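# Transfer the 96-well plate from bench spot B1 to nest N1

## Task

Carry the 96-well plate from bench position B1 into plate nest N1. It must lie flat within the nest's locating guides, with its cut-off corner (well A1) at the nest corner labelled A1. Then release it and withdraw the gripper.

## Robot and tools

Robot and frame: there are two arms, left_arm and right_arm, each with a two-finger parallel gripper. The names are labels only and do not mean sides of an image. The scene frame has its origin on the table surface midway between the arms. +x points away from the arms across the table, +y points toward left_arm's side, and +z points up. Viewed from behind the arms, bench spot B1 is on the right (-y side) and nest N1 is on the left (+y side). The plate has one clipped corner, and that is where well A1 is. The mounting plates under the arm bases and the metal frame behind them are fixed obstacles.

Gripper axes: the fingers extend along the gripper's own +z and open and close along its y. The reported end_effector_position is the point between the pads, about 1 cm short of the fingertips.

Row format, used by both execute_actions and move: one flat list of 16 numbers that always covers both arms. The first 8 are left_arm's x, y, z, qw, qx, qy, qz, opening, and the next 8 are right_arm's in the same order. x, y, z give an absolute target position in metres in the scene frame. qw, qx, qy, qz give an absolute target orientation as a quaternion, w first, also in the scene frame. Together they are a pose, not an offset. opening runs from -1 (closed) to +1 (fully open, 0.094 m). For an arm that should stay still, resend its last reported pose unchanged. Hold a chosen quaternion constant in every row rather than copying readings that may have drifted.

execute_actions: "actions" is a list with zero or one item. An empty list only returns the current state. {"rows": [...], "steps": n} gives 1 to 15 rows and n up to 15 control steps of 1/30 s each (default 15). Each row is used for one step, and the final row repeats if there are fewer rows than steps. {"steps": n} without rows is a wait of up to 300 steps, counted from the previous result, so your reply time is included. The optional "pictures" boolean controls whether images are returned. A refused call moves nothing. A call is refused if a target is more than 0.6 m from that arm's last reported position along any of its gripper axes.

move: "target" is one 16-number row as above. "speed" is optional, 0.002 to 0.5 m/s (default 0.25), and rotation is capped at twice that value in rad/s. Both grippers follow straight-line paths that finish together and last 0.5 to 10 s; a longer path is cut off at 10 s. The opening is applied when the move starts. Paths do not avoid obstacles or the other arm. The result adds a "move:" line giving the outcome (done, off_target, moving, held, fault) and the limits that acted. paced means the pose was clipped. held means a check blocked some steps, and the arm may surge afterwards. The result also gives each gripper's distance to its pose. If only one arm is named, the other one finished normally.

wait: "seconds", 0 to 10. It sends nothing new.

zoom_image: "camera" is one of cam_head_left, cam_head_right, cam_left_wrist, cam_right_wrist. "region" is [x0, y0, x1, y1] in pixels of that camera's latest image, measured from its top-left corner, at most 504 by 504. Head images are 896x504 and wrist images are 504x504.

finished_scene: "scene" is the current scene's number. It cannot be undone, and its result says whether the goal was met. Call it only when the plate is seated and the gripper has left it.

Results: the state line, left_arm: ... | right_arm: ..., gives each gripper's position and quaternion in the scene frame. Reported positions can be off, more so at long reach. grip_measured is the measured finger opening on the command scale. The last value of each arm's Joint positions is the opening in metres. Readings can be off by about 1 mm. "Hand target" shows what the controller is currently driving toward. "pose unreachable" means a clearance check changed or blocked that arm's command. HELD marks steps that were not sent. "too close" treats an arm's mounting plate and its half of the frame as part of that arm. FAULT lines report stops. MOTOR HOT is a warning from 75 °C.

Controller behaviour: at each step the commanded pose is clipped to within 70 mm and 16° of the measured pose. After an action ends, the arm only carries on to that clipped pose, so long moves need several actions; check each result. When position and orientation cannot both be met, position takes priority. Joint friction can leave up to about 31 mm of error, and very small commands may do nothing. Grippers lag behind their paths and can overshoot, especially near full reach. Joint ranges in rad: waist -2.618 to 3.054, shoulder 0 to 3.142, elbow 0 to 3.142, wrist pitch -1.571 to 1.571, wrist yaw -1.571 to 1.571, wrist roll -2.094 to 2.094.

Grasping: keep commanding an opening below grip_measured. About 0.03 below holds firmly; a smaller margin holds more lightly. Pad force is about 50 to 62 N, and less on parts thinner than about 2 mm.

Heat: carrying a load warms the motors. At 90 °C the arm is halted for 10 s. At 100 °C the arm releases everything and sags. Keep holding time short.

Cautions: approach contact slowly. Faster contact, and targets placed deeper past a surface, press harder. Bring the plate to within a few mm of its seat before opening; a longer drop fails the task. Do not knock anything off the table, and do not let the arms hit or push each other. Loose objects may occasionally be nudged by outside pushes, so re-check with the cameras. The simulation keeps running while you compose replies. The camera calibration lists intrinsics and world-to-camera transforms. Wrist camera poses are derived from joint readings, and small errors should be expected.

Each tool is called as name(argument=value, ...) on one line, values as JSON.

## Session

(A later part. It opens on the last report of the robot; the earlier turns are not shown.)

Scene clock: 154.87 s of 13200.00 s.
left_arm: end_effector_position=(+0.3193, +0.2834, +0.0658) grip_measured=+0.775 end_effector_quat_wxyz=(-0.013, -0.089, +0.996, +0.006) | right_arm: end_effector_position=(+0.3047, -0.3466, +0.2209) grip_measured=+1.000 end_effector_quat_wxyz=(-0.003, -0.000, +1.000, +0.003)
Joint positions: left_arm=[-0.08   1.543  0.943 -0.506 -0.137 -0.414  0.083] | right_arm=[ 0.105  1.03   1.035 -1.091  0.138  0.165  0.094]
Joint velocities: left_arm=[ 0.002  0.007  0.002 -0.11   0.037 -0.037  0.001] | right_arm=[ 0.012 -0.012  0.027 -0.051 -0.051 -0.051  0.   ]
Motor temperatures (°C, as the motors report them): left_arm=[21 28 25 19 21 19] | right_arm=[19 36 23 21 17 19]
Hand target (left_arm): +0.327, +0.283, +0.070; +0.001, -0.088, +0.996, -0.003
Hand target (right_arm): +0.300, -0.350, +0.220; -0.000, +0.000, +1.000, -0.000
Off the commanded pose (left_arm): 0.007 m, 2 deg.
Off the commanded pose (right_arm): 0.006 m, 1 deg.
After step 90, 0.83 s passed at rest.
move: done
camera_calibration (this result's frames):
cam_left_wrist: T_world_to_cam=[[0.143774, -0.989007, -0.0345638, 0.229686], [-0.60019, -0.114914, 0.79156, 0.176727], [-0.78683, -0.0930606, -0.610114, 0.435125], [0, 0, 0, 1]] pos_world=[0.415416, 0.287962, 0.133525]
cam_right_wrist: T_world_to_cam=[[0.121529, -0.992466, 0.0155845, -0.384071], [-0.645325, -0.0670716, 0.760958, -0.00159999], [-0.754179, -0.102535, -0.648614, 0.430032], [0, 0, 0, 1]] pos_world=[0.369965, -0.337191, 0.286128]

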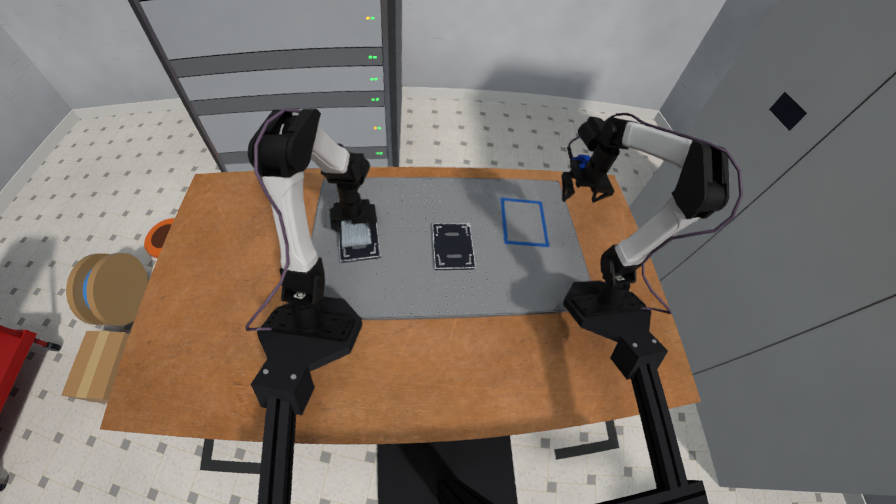

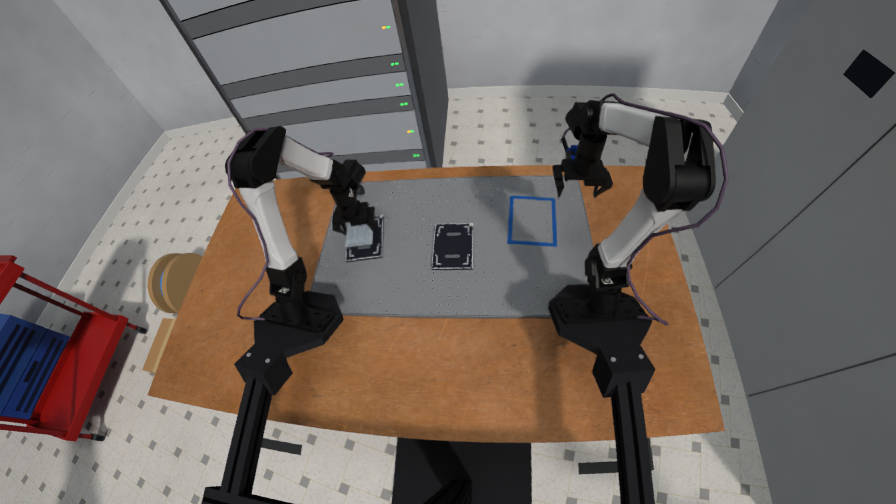

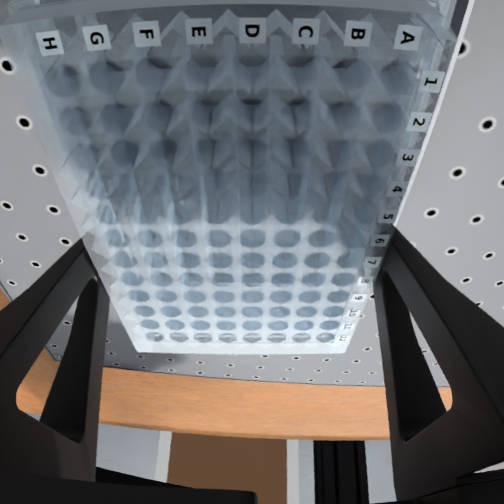

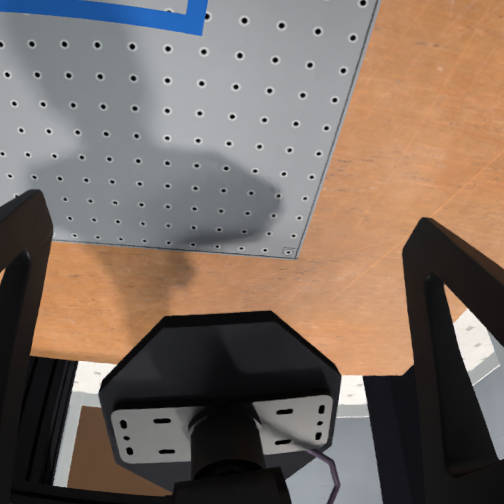

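move(target=[0.325,0.283,0.035,0,-0.087,0.996,0,0.74, 0.30,-0.35,0.22,0,0,1,0,1], speed=0.02)

zoom_image(camera="cam_head_left", region=[310, 180, 430, 280])

zoom_image(camera="cam_head_right", region=[310, 180, 430, 280])

Scene clock: 161.00 s of 13200.00 s.
left_arm: end_effector_position=(+0.3323, +0.2798, +0.0420) grip_measured=+0.775 end_effector_quat_wxyz=(+0.007, -0.088, +0.996, -0.001) | right_arm: end_effector_position=(+0.3047, -0.3466, +0.2209) grip_measured=+1.000 end_effector_quat_wxyz=(-0.003, -0.000, +1.000, +0.003)
Joint positions: left_arm=[-0.071  1.626  0.943 -0.379 -0.132 -0.398  0.083] | right_arm=[ 0.105  1.03   1.035 -1.091  0.138  0.165  0.094]
Joint velocities: left_arm=[-0.017  0.012  0.007  0.007  0.022 -0.066 -0.001] | right_arm=[ 0.002 -0.007  0.012 -0.037  0.007  0.022  0.   ]
Motor temperatures (°C, as the motors report them): left_arm=[20 28 25 19 21 19] | right_arm=[19 36 23 21 17 19]
Hand target (left_arm): +0.325, +0.283, +0.035; -0.000, -0.087, +0.996, -0.000
Hand target (right_arm): +0.300, -0.350, +0.220; -0.000, +0.000, +1.000, -0.000
Off the commanded pose (left_arm): 0.011 m, 1 deg.
Off the commanded pose (right_arm): 0.006 m, 1 deg.
After step 90, 1.30 s passed at rest.
move: off_target (left_arm)
camera_calibration (this result's frames):
cam_left_wrist: T_world_to_cam=[[0.142752, -0.989591, -0.018185, 0.223216], [-0.63304, -0.105411, 0.766909, 0.212253], [-0.760843, -0.0979661, -0.641498, 0.424582], [0, 0, 0, 1]] pos_world=[0.425541, 0.284861, 0.113649]
cam_right_wrist: T_world_to_cam=[[0.121529, -0.992466, 0.0155845, -0.384071], [-0.645325, -0.0670716, 0.760958, -0.00159999], [-0.754179, -0.102535, -0.648614, 0.430032], [0, 0, 0, 1]] pos_world=[0.369965, -0.337191, 0.286128]

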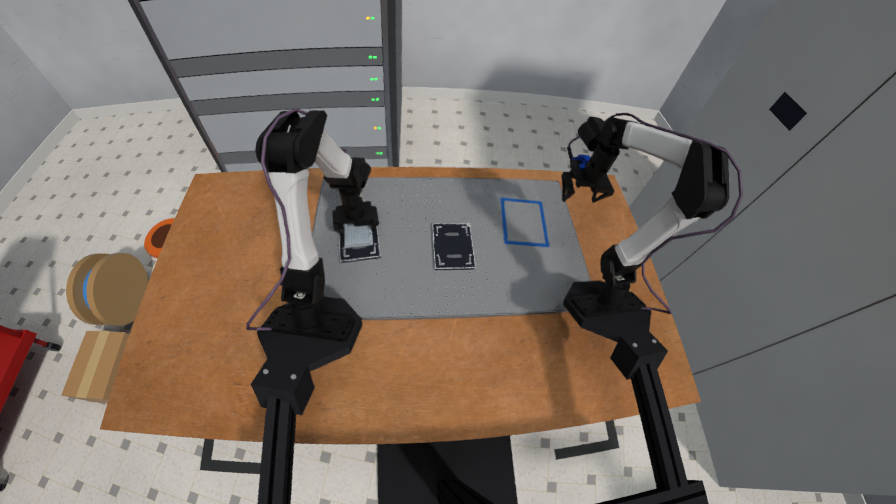

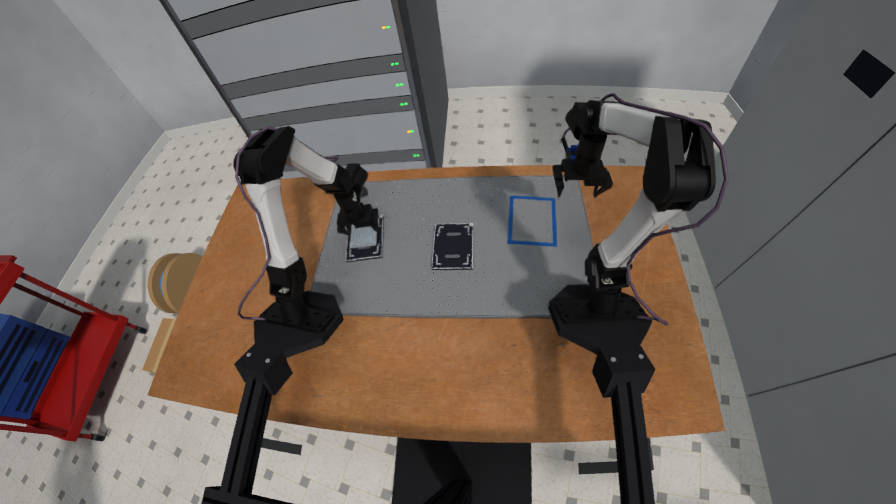

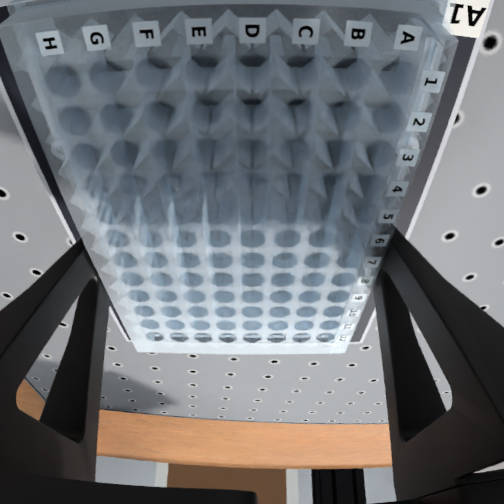

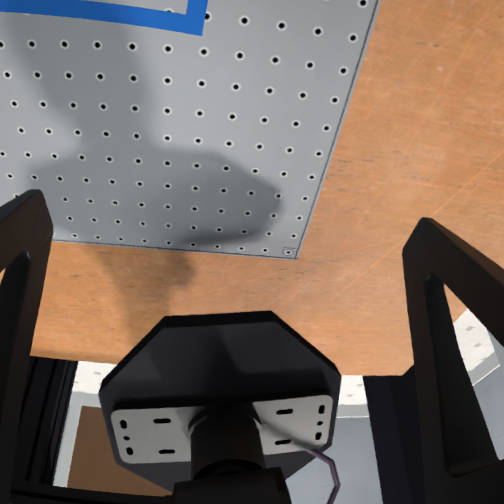

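Region (310, 180, 430, 280) of cam_head_left's 896x504 image, scaled by 4.200, with more detail than that image has.

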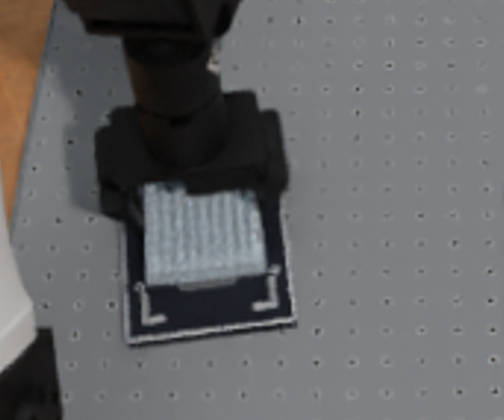

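Region (310, 180, 430, 280) of cam_head_right's 896x504 image, scaled by 4.200, with more detail than that image has.

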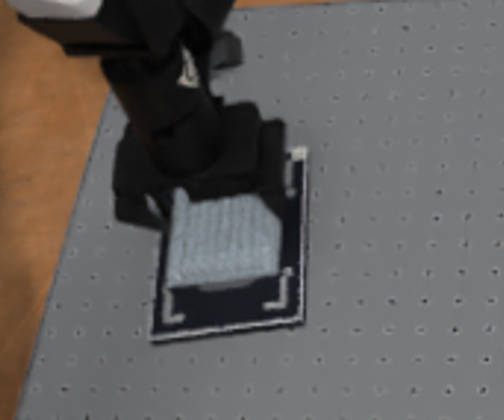

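move(target=[0.308,0.281,0.037,0,-0.087,0.996,0,0.74, 0.30,-0.35,0.22,0,0,1,0,1], speed=0.015)

zoom_image(camera="cam_head_right", region=[310, 180, 430, 280])

Scene clock: 167.77 s of 13200.00 s.
left_arm: end_effector_position=(+0.3169, +0.2826, +0.0370) grip_measured=+0.775 end_effector_quat_wxyz=(+0.006, -0.088, +0.996, -0.001) | right_arm: end_effector_position=(+0.3047, -0.3466, +0.2209) grip_measured=+1.000 end_effector_quat_wxyz=(-0.003, -0.000, +1.000, +0.003)
Joint positions: left_arm=[-0.071  1.607  0.872 -0.329 -0.132 -0.4    0.083] | right_arm=[ 0.105  1.03   1.035 -1.091  0.138  0.165  0.094]
Joint velocities: left_arm=[ 0.007 -0.002 -0.002  0.022  0.022 -0.081 -0.001] | right_arm=[ 0.017 -0.012 -0.012 -0.022  0.051  0.022  0.   ]
Motor temperatures (°C, as the motors report them): left_arm=[20 28 25 19 21 19] | right_arm=[18 36 23 21 17 19]
Hand target (left_arm): +0.308, +0.281, +0.037; -0.000, -0.087, +0.996, +0.000
Hand target (right_arm): +0.300, -0.350, +0.220; -0.000, +0.000, +1.000, -0.000
Off the commanded pose (left_arm): 0.009 m, 1 deg.
Off the commanded pose (right_arm): 0.006 m, 1 deg.
After step 90, 1.83 s passed at rest.
move: done
camera_calibration (this result's frames):
cam_left_wrist: T_world_to_cam=[[0.143929, -0.989406, -0.0189819, 0.227725], [-0.63121, -0.106561, 0.768257, 0.206407], [-0.76214, -0.0985927, -0.639861, 0.410454], [0, 0, 0, 1]] pos_world=[0.410334, 0.287775, 0.108383]
cam_right_wrist: T_world_to_cam=[[0.121529, -0.992466, 0.0155845, -0.384071], [-0.645325, -0.0670716, 0.760958, -0.00159999], [-0.754179, -0.102535, -0.648614, 0.430032], [0, 0, 0, 1]] pos_world=[0.369965, -0.337191, 0.286128]

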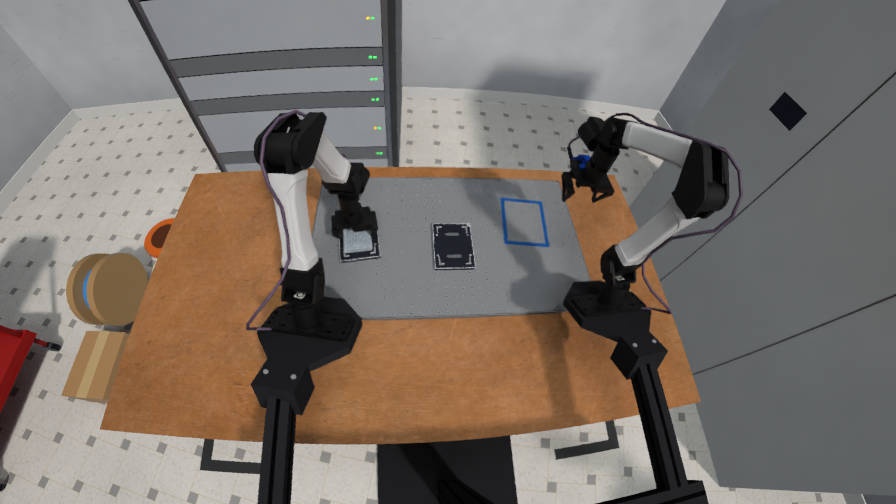

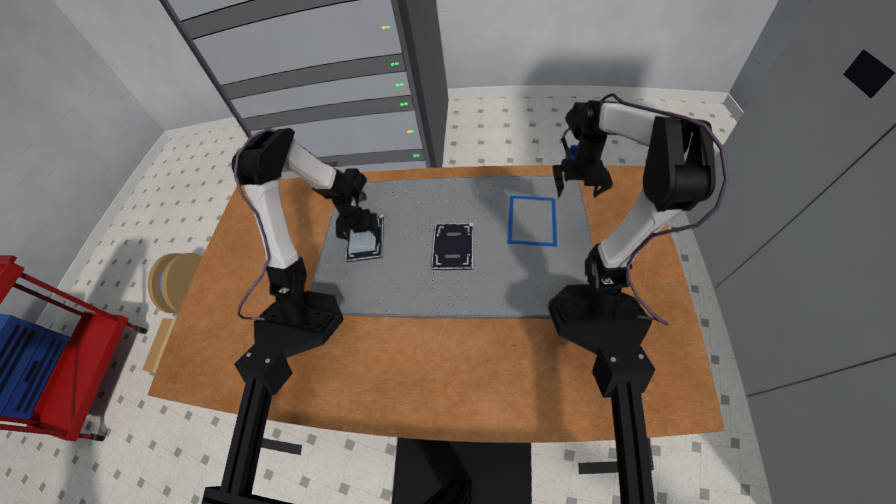

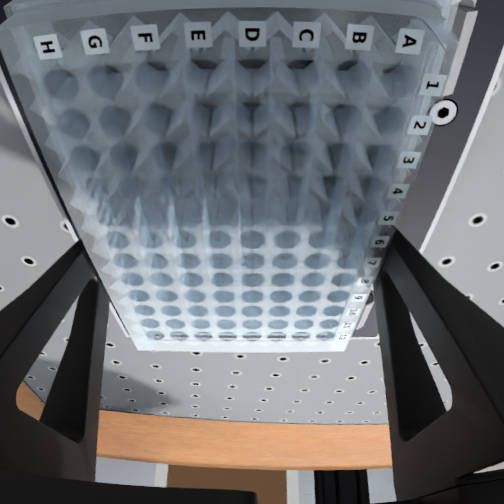

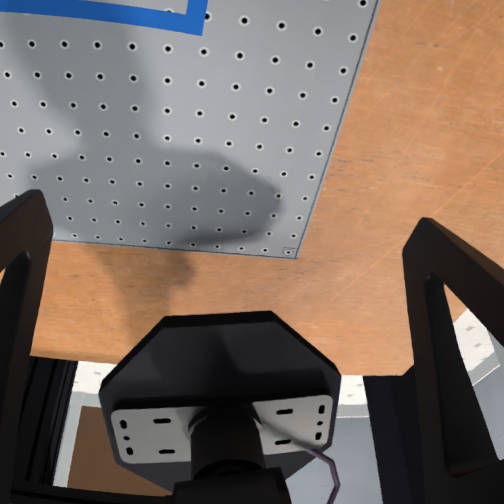

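Region (310, 180, 430, 280) of cam_head_right's 896x504 image, scaled by 4.200, with more detail than that image has.

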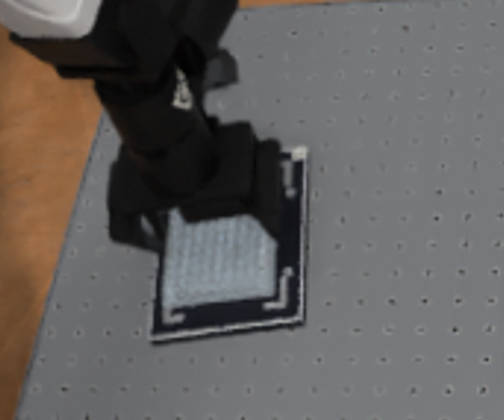

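move(target=[0.312,0.276,0.012,0,-0.087,0.996,0,0.74, 0.30,-0.35,0.22,0,0,1,0,1], speed=0.01)

zoom_image(camera="cam_head_right", region=[310, 180, 430, 280])

zoom_image(camera="cam_head_left", region=[310, 180, 430, 280])

Scene clock: 173.17 s of 13200.00 s.
left_arm: end_effector_position=(+0.3167, +0.2823, +0.0349) grip_measured=+0.775 end_effector_quat_wxyz=(+0.008, -0.088, +0.996, +0.007) | right_arm: end_effector_position=(+0.3047, -0.3466, +0.2209) grip_measured=+1.000 end_effector_quat_wxyz=(-0.003, -0.000, +1.000, +0.003)
Joint positions: left_arm=[-0.08   1.616  0.872 -0.322 -0.152 -0.408  0.083] | right_arm=[ 0.105  1.03   1.035 -1.091  0.138  0.165  0.094]
Joint velocities: left_arm=[-0.012 -0.017 -0.012 -0.066 -0.051 -0.081  0.   ] | right_arm=[ 0.007 -0.002  0.002 -0.022 -0.022 -0.022  0.   ]
Motor temperatures (°C, as the motors report them): left_arm=[20 28 25 19 21 19] | right_arm=[18 35 23 21 17 19]
Hand target (left_arm): +0.310, +0.277, +0.014; -0.001, -0.087, +0.996, +0.000
Hand target (right_arm): +0.300, -0.350, +0.220; -0.000, +0.000, +1.000, -0.000
Off the commanded pose (left_arm): 0.024 m, 1 deg.
Off the commanded pose (right_arm): 0.006 m, 1 deg.
move: off_target (left_arm)
camera_calibration (this result's frames):
cam_left_wrist: T_world_to_cam=[[0.143681, -0.989048, -0.0337724, 0.227919], [-0.633411, -0.11813, 0.764746, 0.211842], [-0.760359, -0.0884874, -0.643447, 0.405613], [0, 0, 0, 1]] pos_world=[0.409847, 0.286339, 0.106682]
cam_right_wrist: T_world_to_cam=[[0.121529, -0.992466, 0.0155845, -0.384071], [-0.645325, -0.0670716, 0.760958, -0.00159999], [-0.754179, -0.102535, -0.648614, 0.430032], [0, 0, 0, 1]] pos_world=[0.369965, -0.337191, 0.286128]

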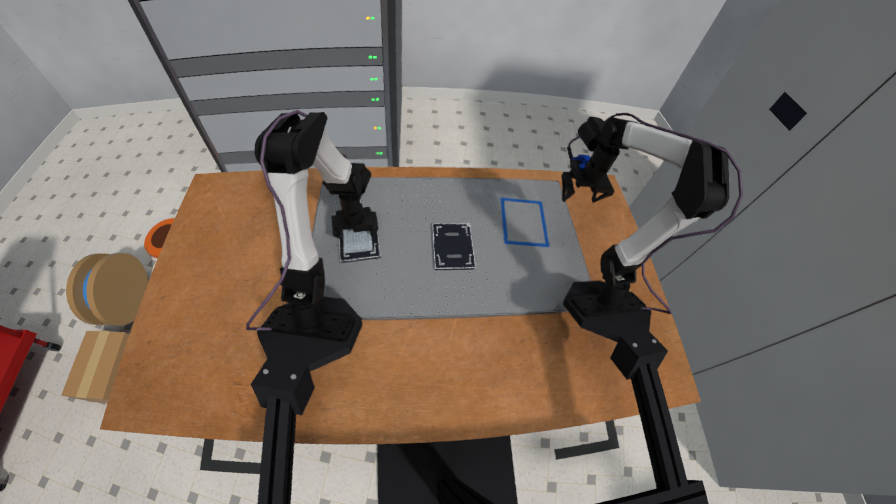

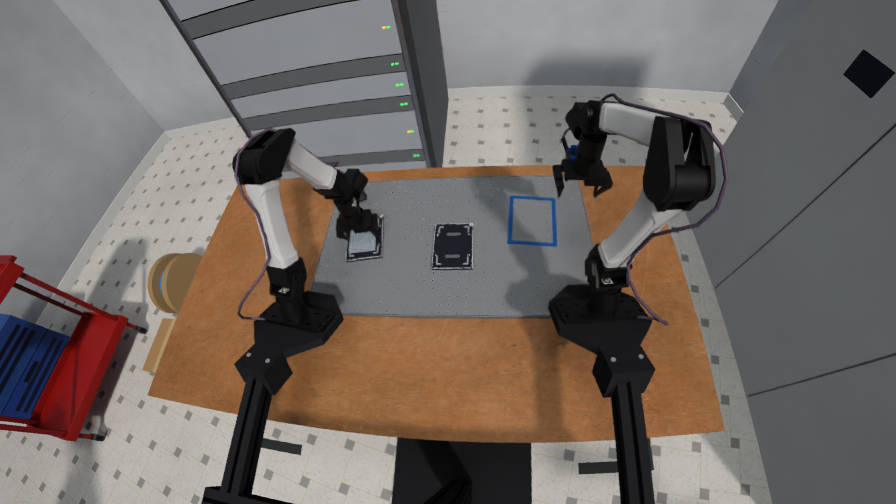

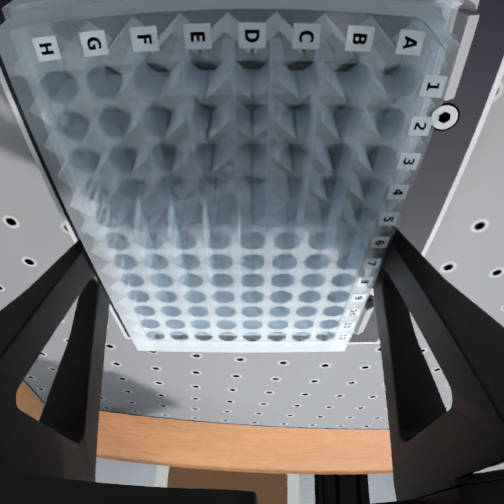

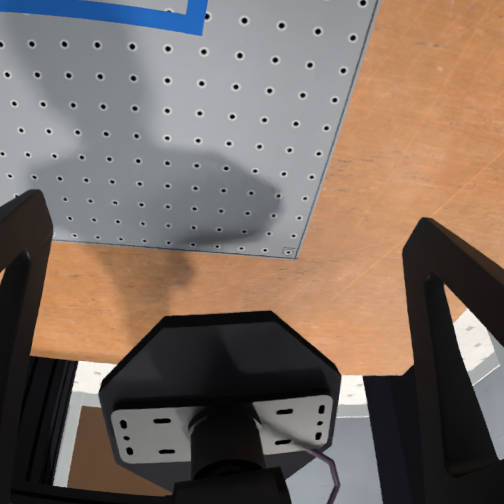

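Region (310, 180, 430, 280) of cam_head_right's 896x504 image, scaled by 4.200, with more detail than that image has.

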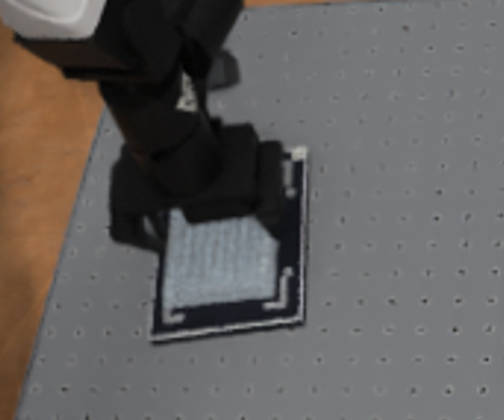

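Region (310, 180, 430, 280) of cam_head_left's 896x504 image, scaled by 4.200, with more detail than that image has.

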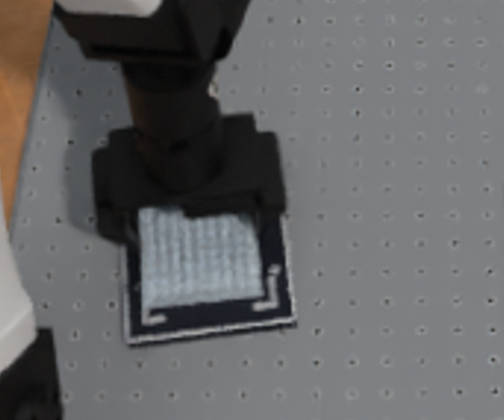

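move(target=[0.312,0.270,0.045,0,-0.087,0.996,0,0.74, 0.30,-0.35,0.22,0,0,1,0,1], speed=0.012)

zoom_image(camera="cam_head_left", region=[310, 180, 430, 280])

Scene clock: 177.50 s of 13200.00 s.
left_arm: end_effector_position=(+0.3110, +0.2768, +0.0375) grip_measured=+0.775 end_effector_quat_wxyz=(+0.001, -0.092, +0.996, +0.009) | right_arm: end_effector_position=(+0.3047, -0.3466, +0.2209) grip_measured=+1.000 end_effector_quat_wxyz=(-0.003, -0.000, +1.000, +0.003)
Joint positions: left_arm=[-0.105  1.61   0.872 -0.347 -0.164 -0.439  0.083] | right_arm=[ 0.105  1.03   1.035 -1.091  0.138  0.165  0.094]
Joint velocities: left_arm=[-0.002  0.007  0.012 -0.022  0.007  0.066 -0.   ] | right_arm=[-0.012  0.017  0.007 -0.007 -0.051 -0.007  0.   ]
Motor temperatures (°C, as the motors report them): left_arm=[20 28 24 19 21 19] | right_arm=[18 35 23 21 17 19]
Hand target (left_arm): +0.312, +0.270, +0.045; +0.000, -0.087, +0.996, +0.000
Hand target (right_arm): +0.300, -0.350, +0.220; -0.000, +0.000, +1.000, -0.000
Off the commanded pose (left_arm): 0.010 m, 1 deg.
Off the commanded pose (right_arm): 0.006 m, 1 deg.
move: done
camera_calibration (this result's frames):
cam_left_wrist: T_world_to_cam=[[0.150401, -0.987838, -0.0394389, 0.221126], [-0.621044, -0.125444, 0.773672, 0.203444], [-0.76921, -0.0918676, -0.632358, 0.405759], [0, 0, 0, 1]] pos_world=[0.405204, 0.281234, 0.107907]
cam_right_wrist: T_world_to_cam=[[0.121529, -0.992466, 0.0155845, -0.384071], [-0.645325, -0.0670716, 0.760958, -0.00159999], [-0.754179, -0.102535, -0.648614, 0.430032], [0, 0, 0, 1]] pos_world=[0.369965, -0.337191, 0.286128]

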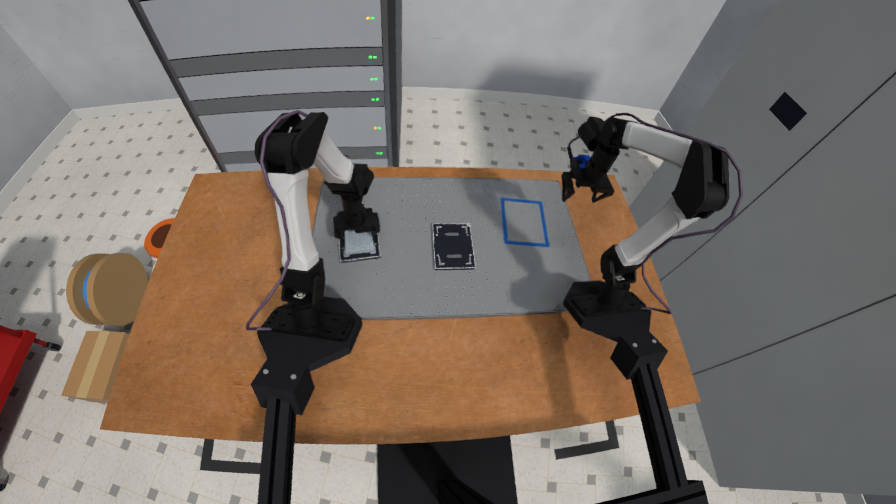

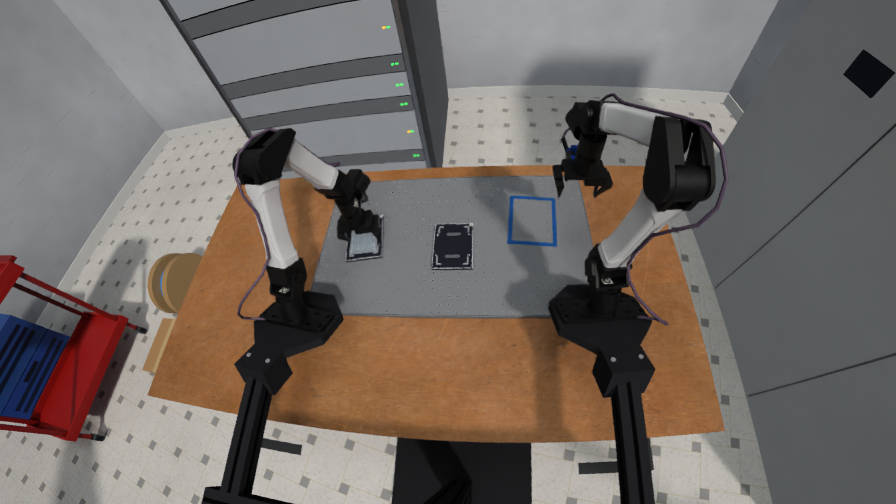

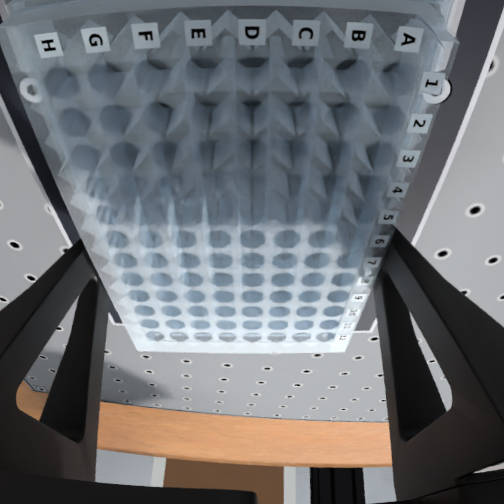

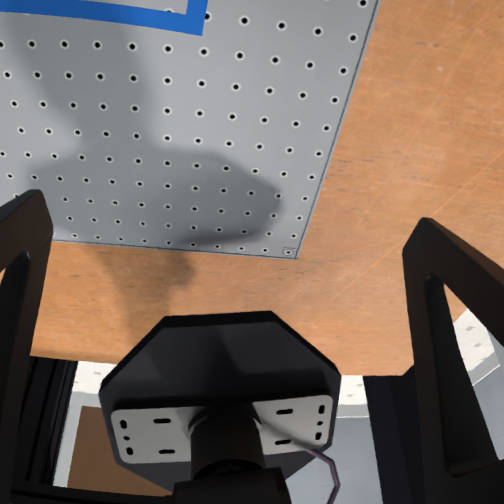

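Region (310, 180, 430, 280) of cam_head_left's 896x504 image, scaled by 4.200, with more detail than that image has.

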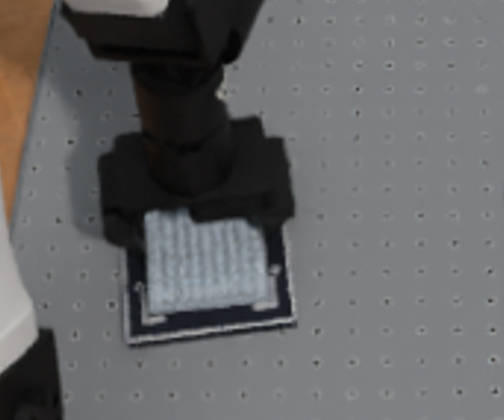

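move(target=[0.320,0.276,0.012,0,-0.087,0.996,0,0.74, 0.30,-0.35,0.22,0,0,1,0,1], speed=0.01)

zoom_image(camera="cam_head_left", region=[310, 180, 430, 280])

Scene clock: 183.60 s of 13200.00 s.
left_arm: end_effector_position=(+0.3123, +0.2777, +0.0328) grip_measured=+0.775 end_effector_quat_wxyz=(-0.008, -0.093, +0.996, -0.000) | right_arm: end_effector_position=(+0.3047, -0.3466, +0.2209) grip_measured=+1.000 end_effector_quat_wxyz=(-0.003, -0.000, +1.000, +0.003)
Joint positions: left_arm=[-0.084  1.632  0.886 -0.347 -0.13  -0.424  0.083] | right_arm=[ 0.105  1.03   1.035 -1.091  0.138  0.165  0.094]
Joint velocities: left_arm=[ 0.017 -0.002  0.007  0.066 -0.022 -0.081  0.001] | right_arm=[ 0.007 -0.007  0.007 -0.007 -0.037 -0.007  0.   ]
Motor temperatures (°C, as the motors report them): left_arm=[20 28 25 19 21 19] | right_arm=[18 35 23 21 17 19]
Hand target (left_arm): +0.318, +0.276, +0.014; -0.001, -0.087, +0.996, +0.000
Hand target (right_arm): +0.300, -0.350, +0.220; -0.000, +0.000, +1.000, -0.000
Off the commanded pose (left_arm): 0.022 m, 1 deg.
Off the commanded pose (right_arm): 0.006 m, 1 deg.
After step 90, 0.17 s passed at rest.
move: off_target (left_arm)
camera_calibration (this result's frames):
cam_left_wrist: T_world_to_cam=[[0.151829, -0.988181, -0.0211159, 0.220763], [-0.60845, -0.110279, 0.785893, 0.19954], [-0.778933, -0.106474, -0.618002, 0.410481], [0, 0, 0, 1]] pos_world=[0.407629, 0.283864, 0.101523]
cam_right_wrist: T_world_to_cam=[[0.121529, -0.992466, 0.0155845, -0.384071], [-0.645325, -0.0670716, 0.760958, -0.00159999], [-0.754179, -0.102535, -0.648614, 0.430032], [0, 0, 0, 1]] pos_world=[0.369965, -0.337191, 0.286128]

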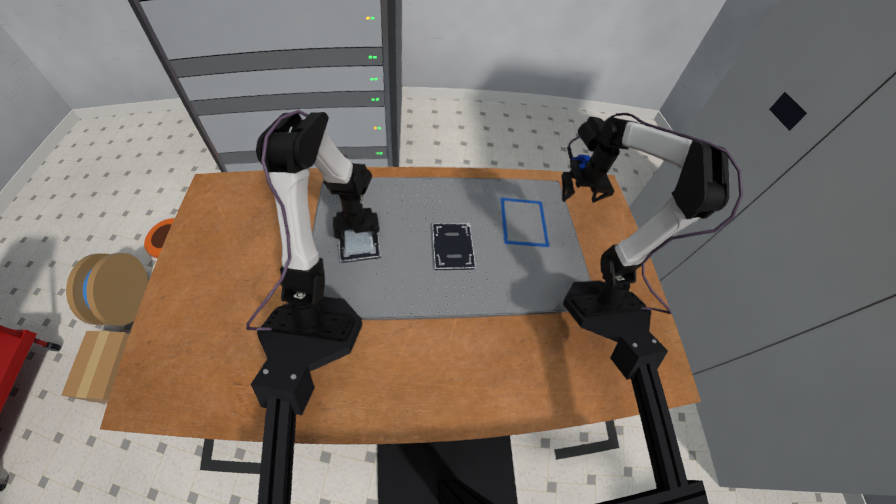

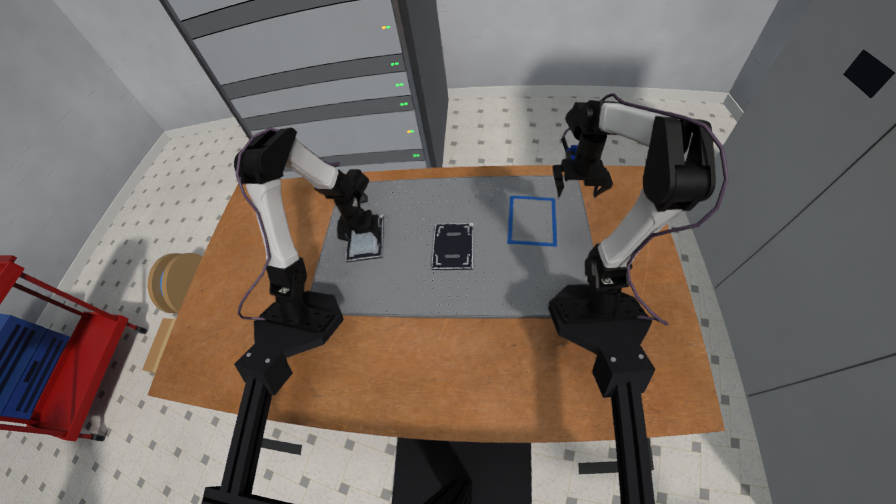

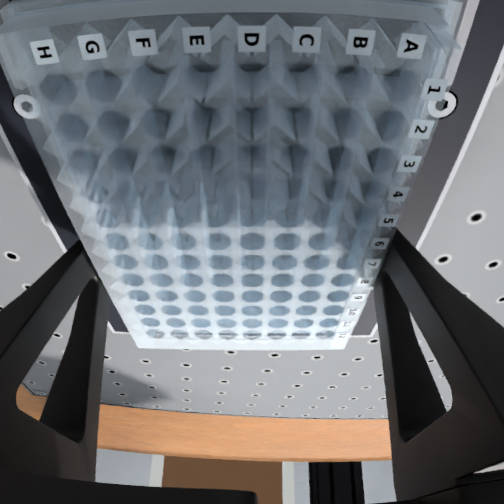

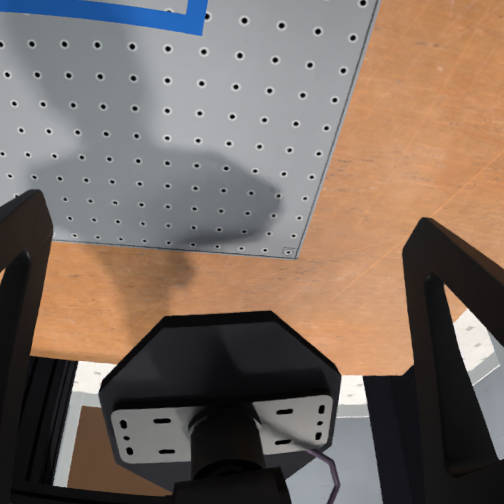

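Region (310, 180, 430, 280) of cam_head_left's 896x504 image, scaled by 4.200, with more detail than that image has.

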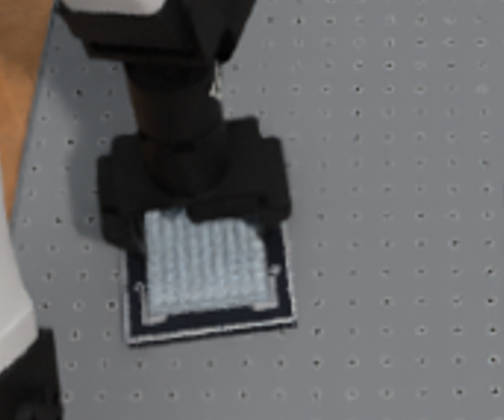

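move(target=[0.334,0.276,0.018,0,-0.087,0.996,0,0.74, 0.30,-0.35,0.22,0,0,1,0,1], speed=0.006)

zoom_image(camera="cam_head_left", region=[310, 180, 430, 280])

Scene clock: 190.63 s of 13200.00 s.
left_arm: end_effector_position=(+0.3135, +0.2778, +0.0340) grip_measured=+0.775 end_effector_quat_wxyz=(-0.030, -0.091, +0.995, +0.003) | right_arm: end_effector_position=(+0.3047, -0.3466, +0.2209) grip_measured=+1.000 end_effector_quat_wxyz=(-0.003, -0.000, +1.000, +0.003)
Joint positions: left_arm=[-0.079  1.655  0.941 -0.422 -0.12  -0.422  0.083] | right_arm=[ 0.105  1.03   1.035 -1.091  0.138  0.165  0.094]
Joint velocities: left_arm=[-0.002  0.012  0.012 -0.066  0.022 -0.081 -0.001] | right_arm=[-0.022  0.002 -0.002 -0.007 -0.066  0.007  0.   ]
Motor temperatures (°C, as the motors report them): left_arm=[20 27 25 20 21 19] | right_arm=[18 35 23 21 17 19]
Hand target (left_arm): +0.333, +0.276, +0.020; -0.001, -0.087, +0.996, +0.000
Hand target (right_arm): +0.300, -0.350, +0.220; -0.000, +0.000, +1.000, -0.000
Off the commanded pose (left_arm): 0.026 m, 3 deg.
Off the commanded pose (right_arm): 0.006 m, 1 deg.
move: off_target (left_arm)
camera_calibration (this result's frames):
cam_left_wrist: T_world_to_cam=[[0.148421, -0.988444, -0.0308223, 0.222189], [-0.57339, -0.111408, 0.811673, 0.187742], [-0.805727, -0.102796, -0.583299, 0.418356], [0, 0, 0, 1]] pos_world=[0.411752, 0.283543, 0.0984898]
cam_right_wrist: T_world_to_cam=[[0.121529, -0.992466, 0.0155845, -0.384071], [-0.645325, -0.0670716, 0.760958, -0.00159999], [-0.754179, -0.102535, -0.648614, 0.430032], [0, 0, 0, 1]] pos_world=[0.369965, -0.337191, 0.286128]

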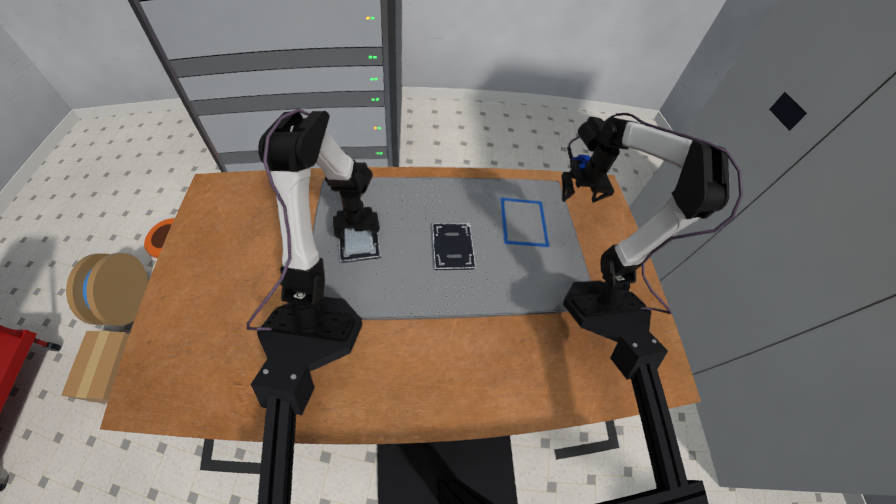

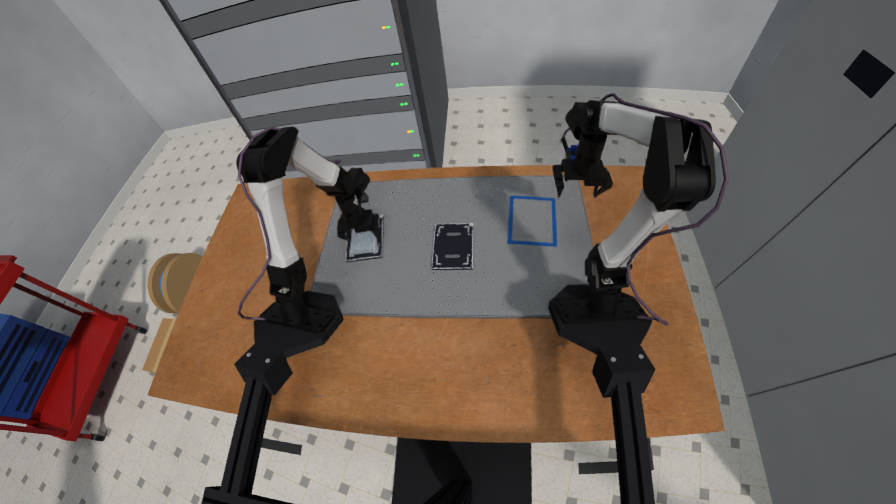

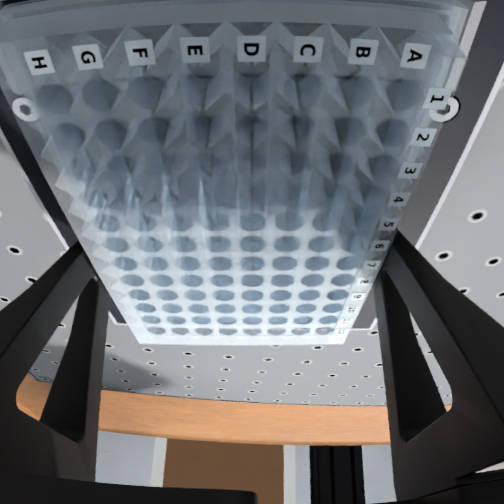

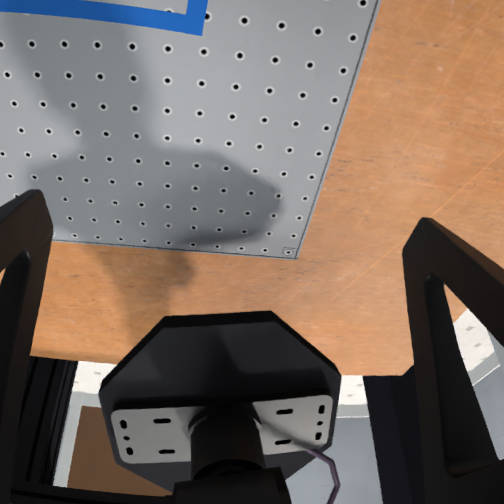

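Region (310, 180, 430, 280) of cam_head_left's 896x504 image, scaled by 4.200, with more detail than that image has.

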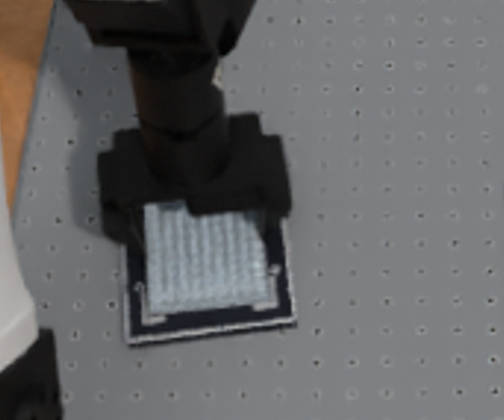

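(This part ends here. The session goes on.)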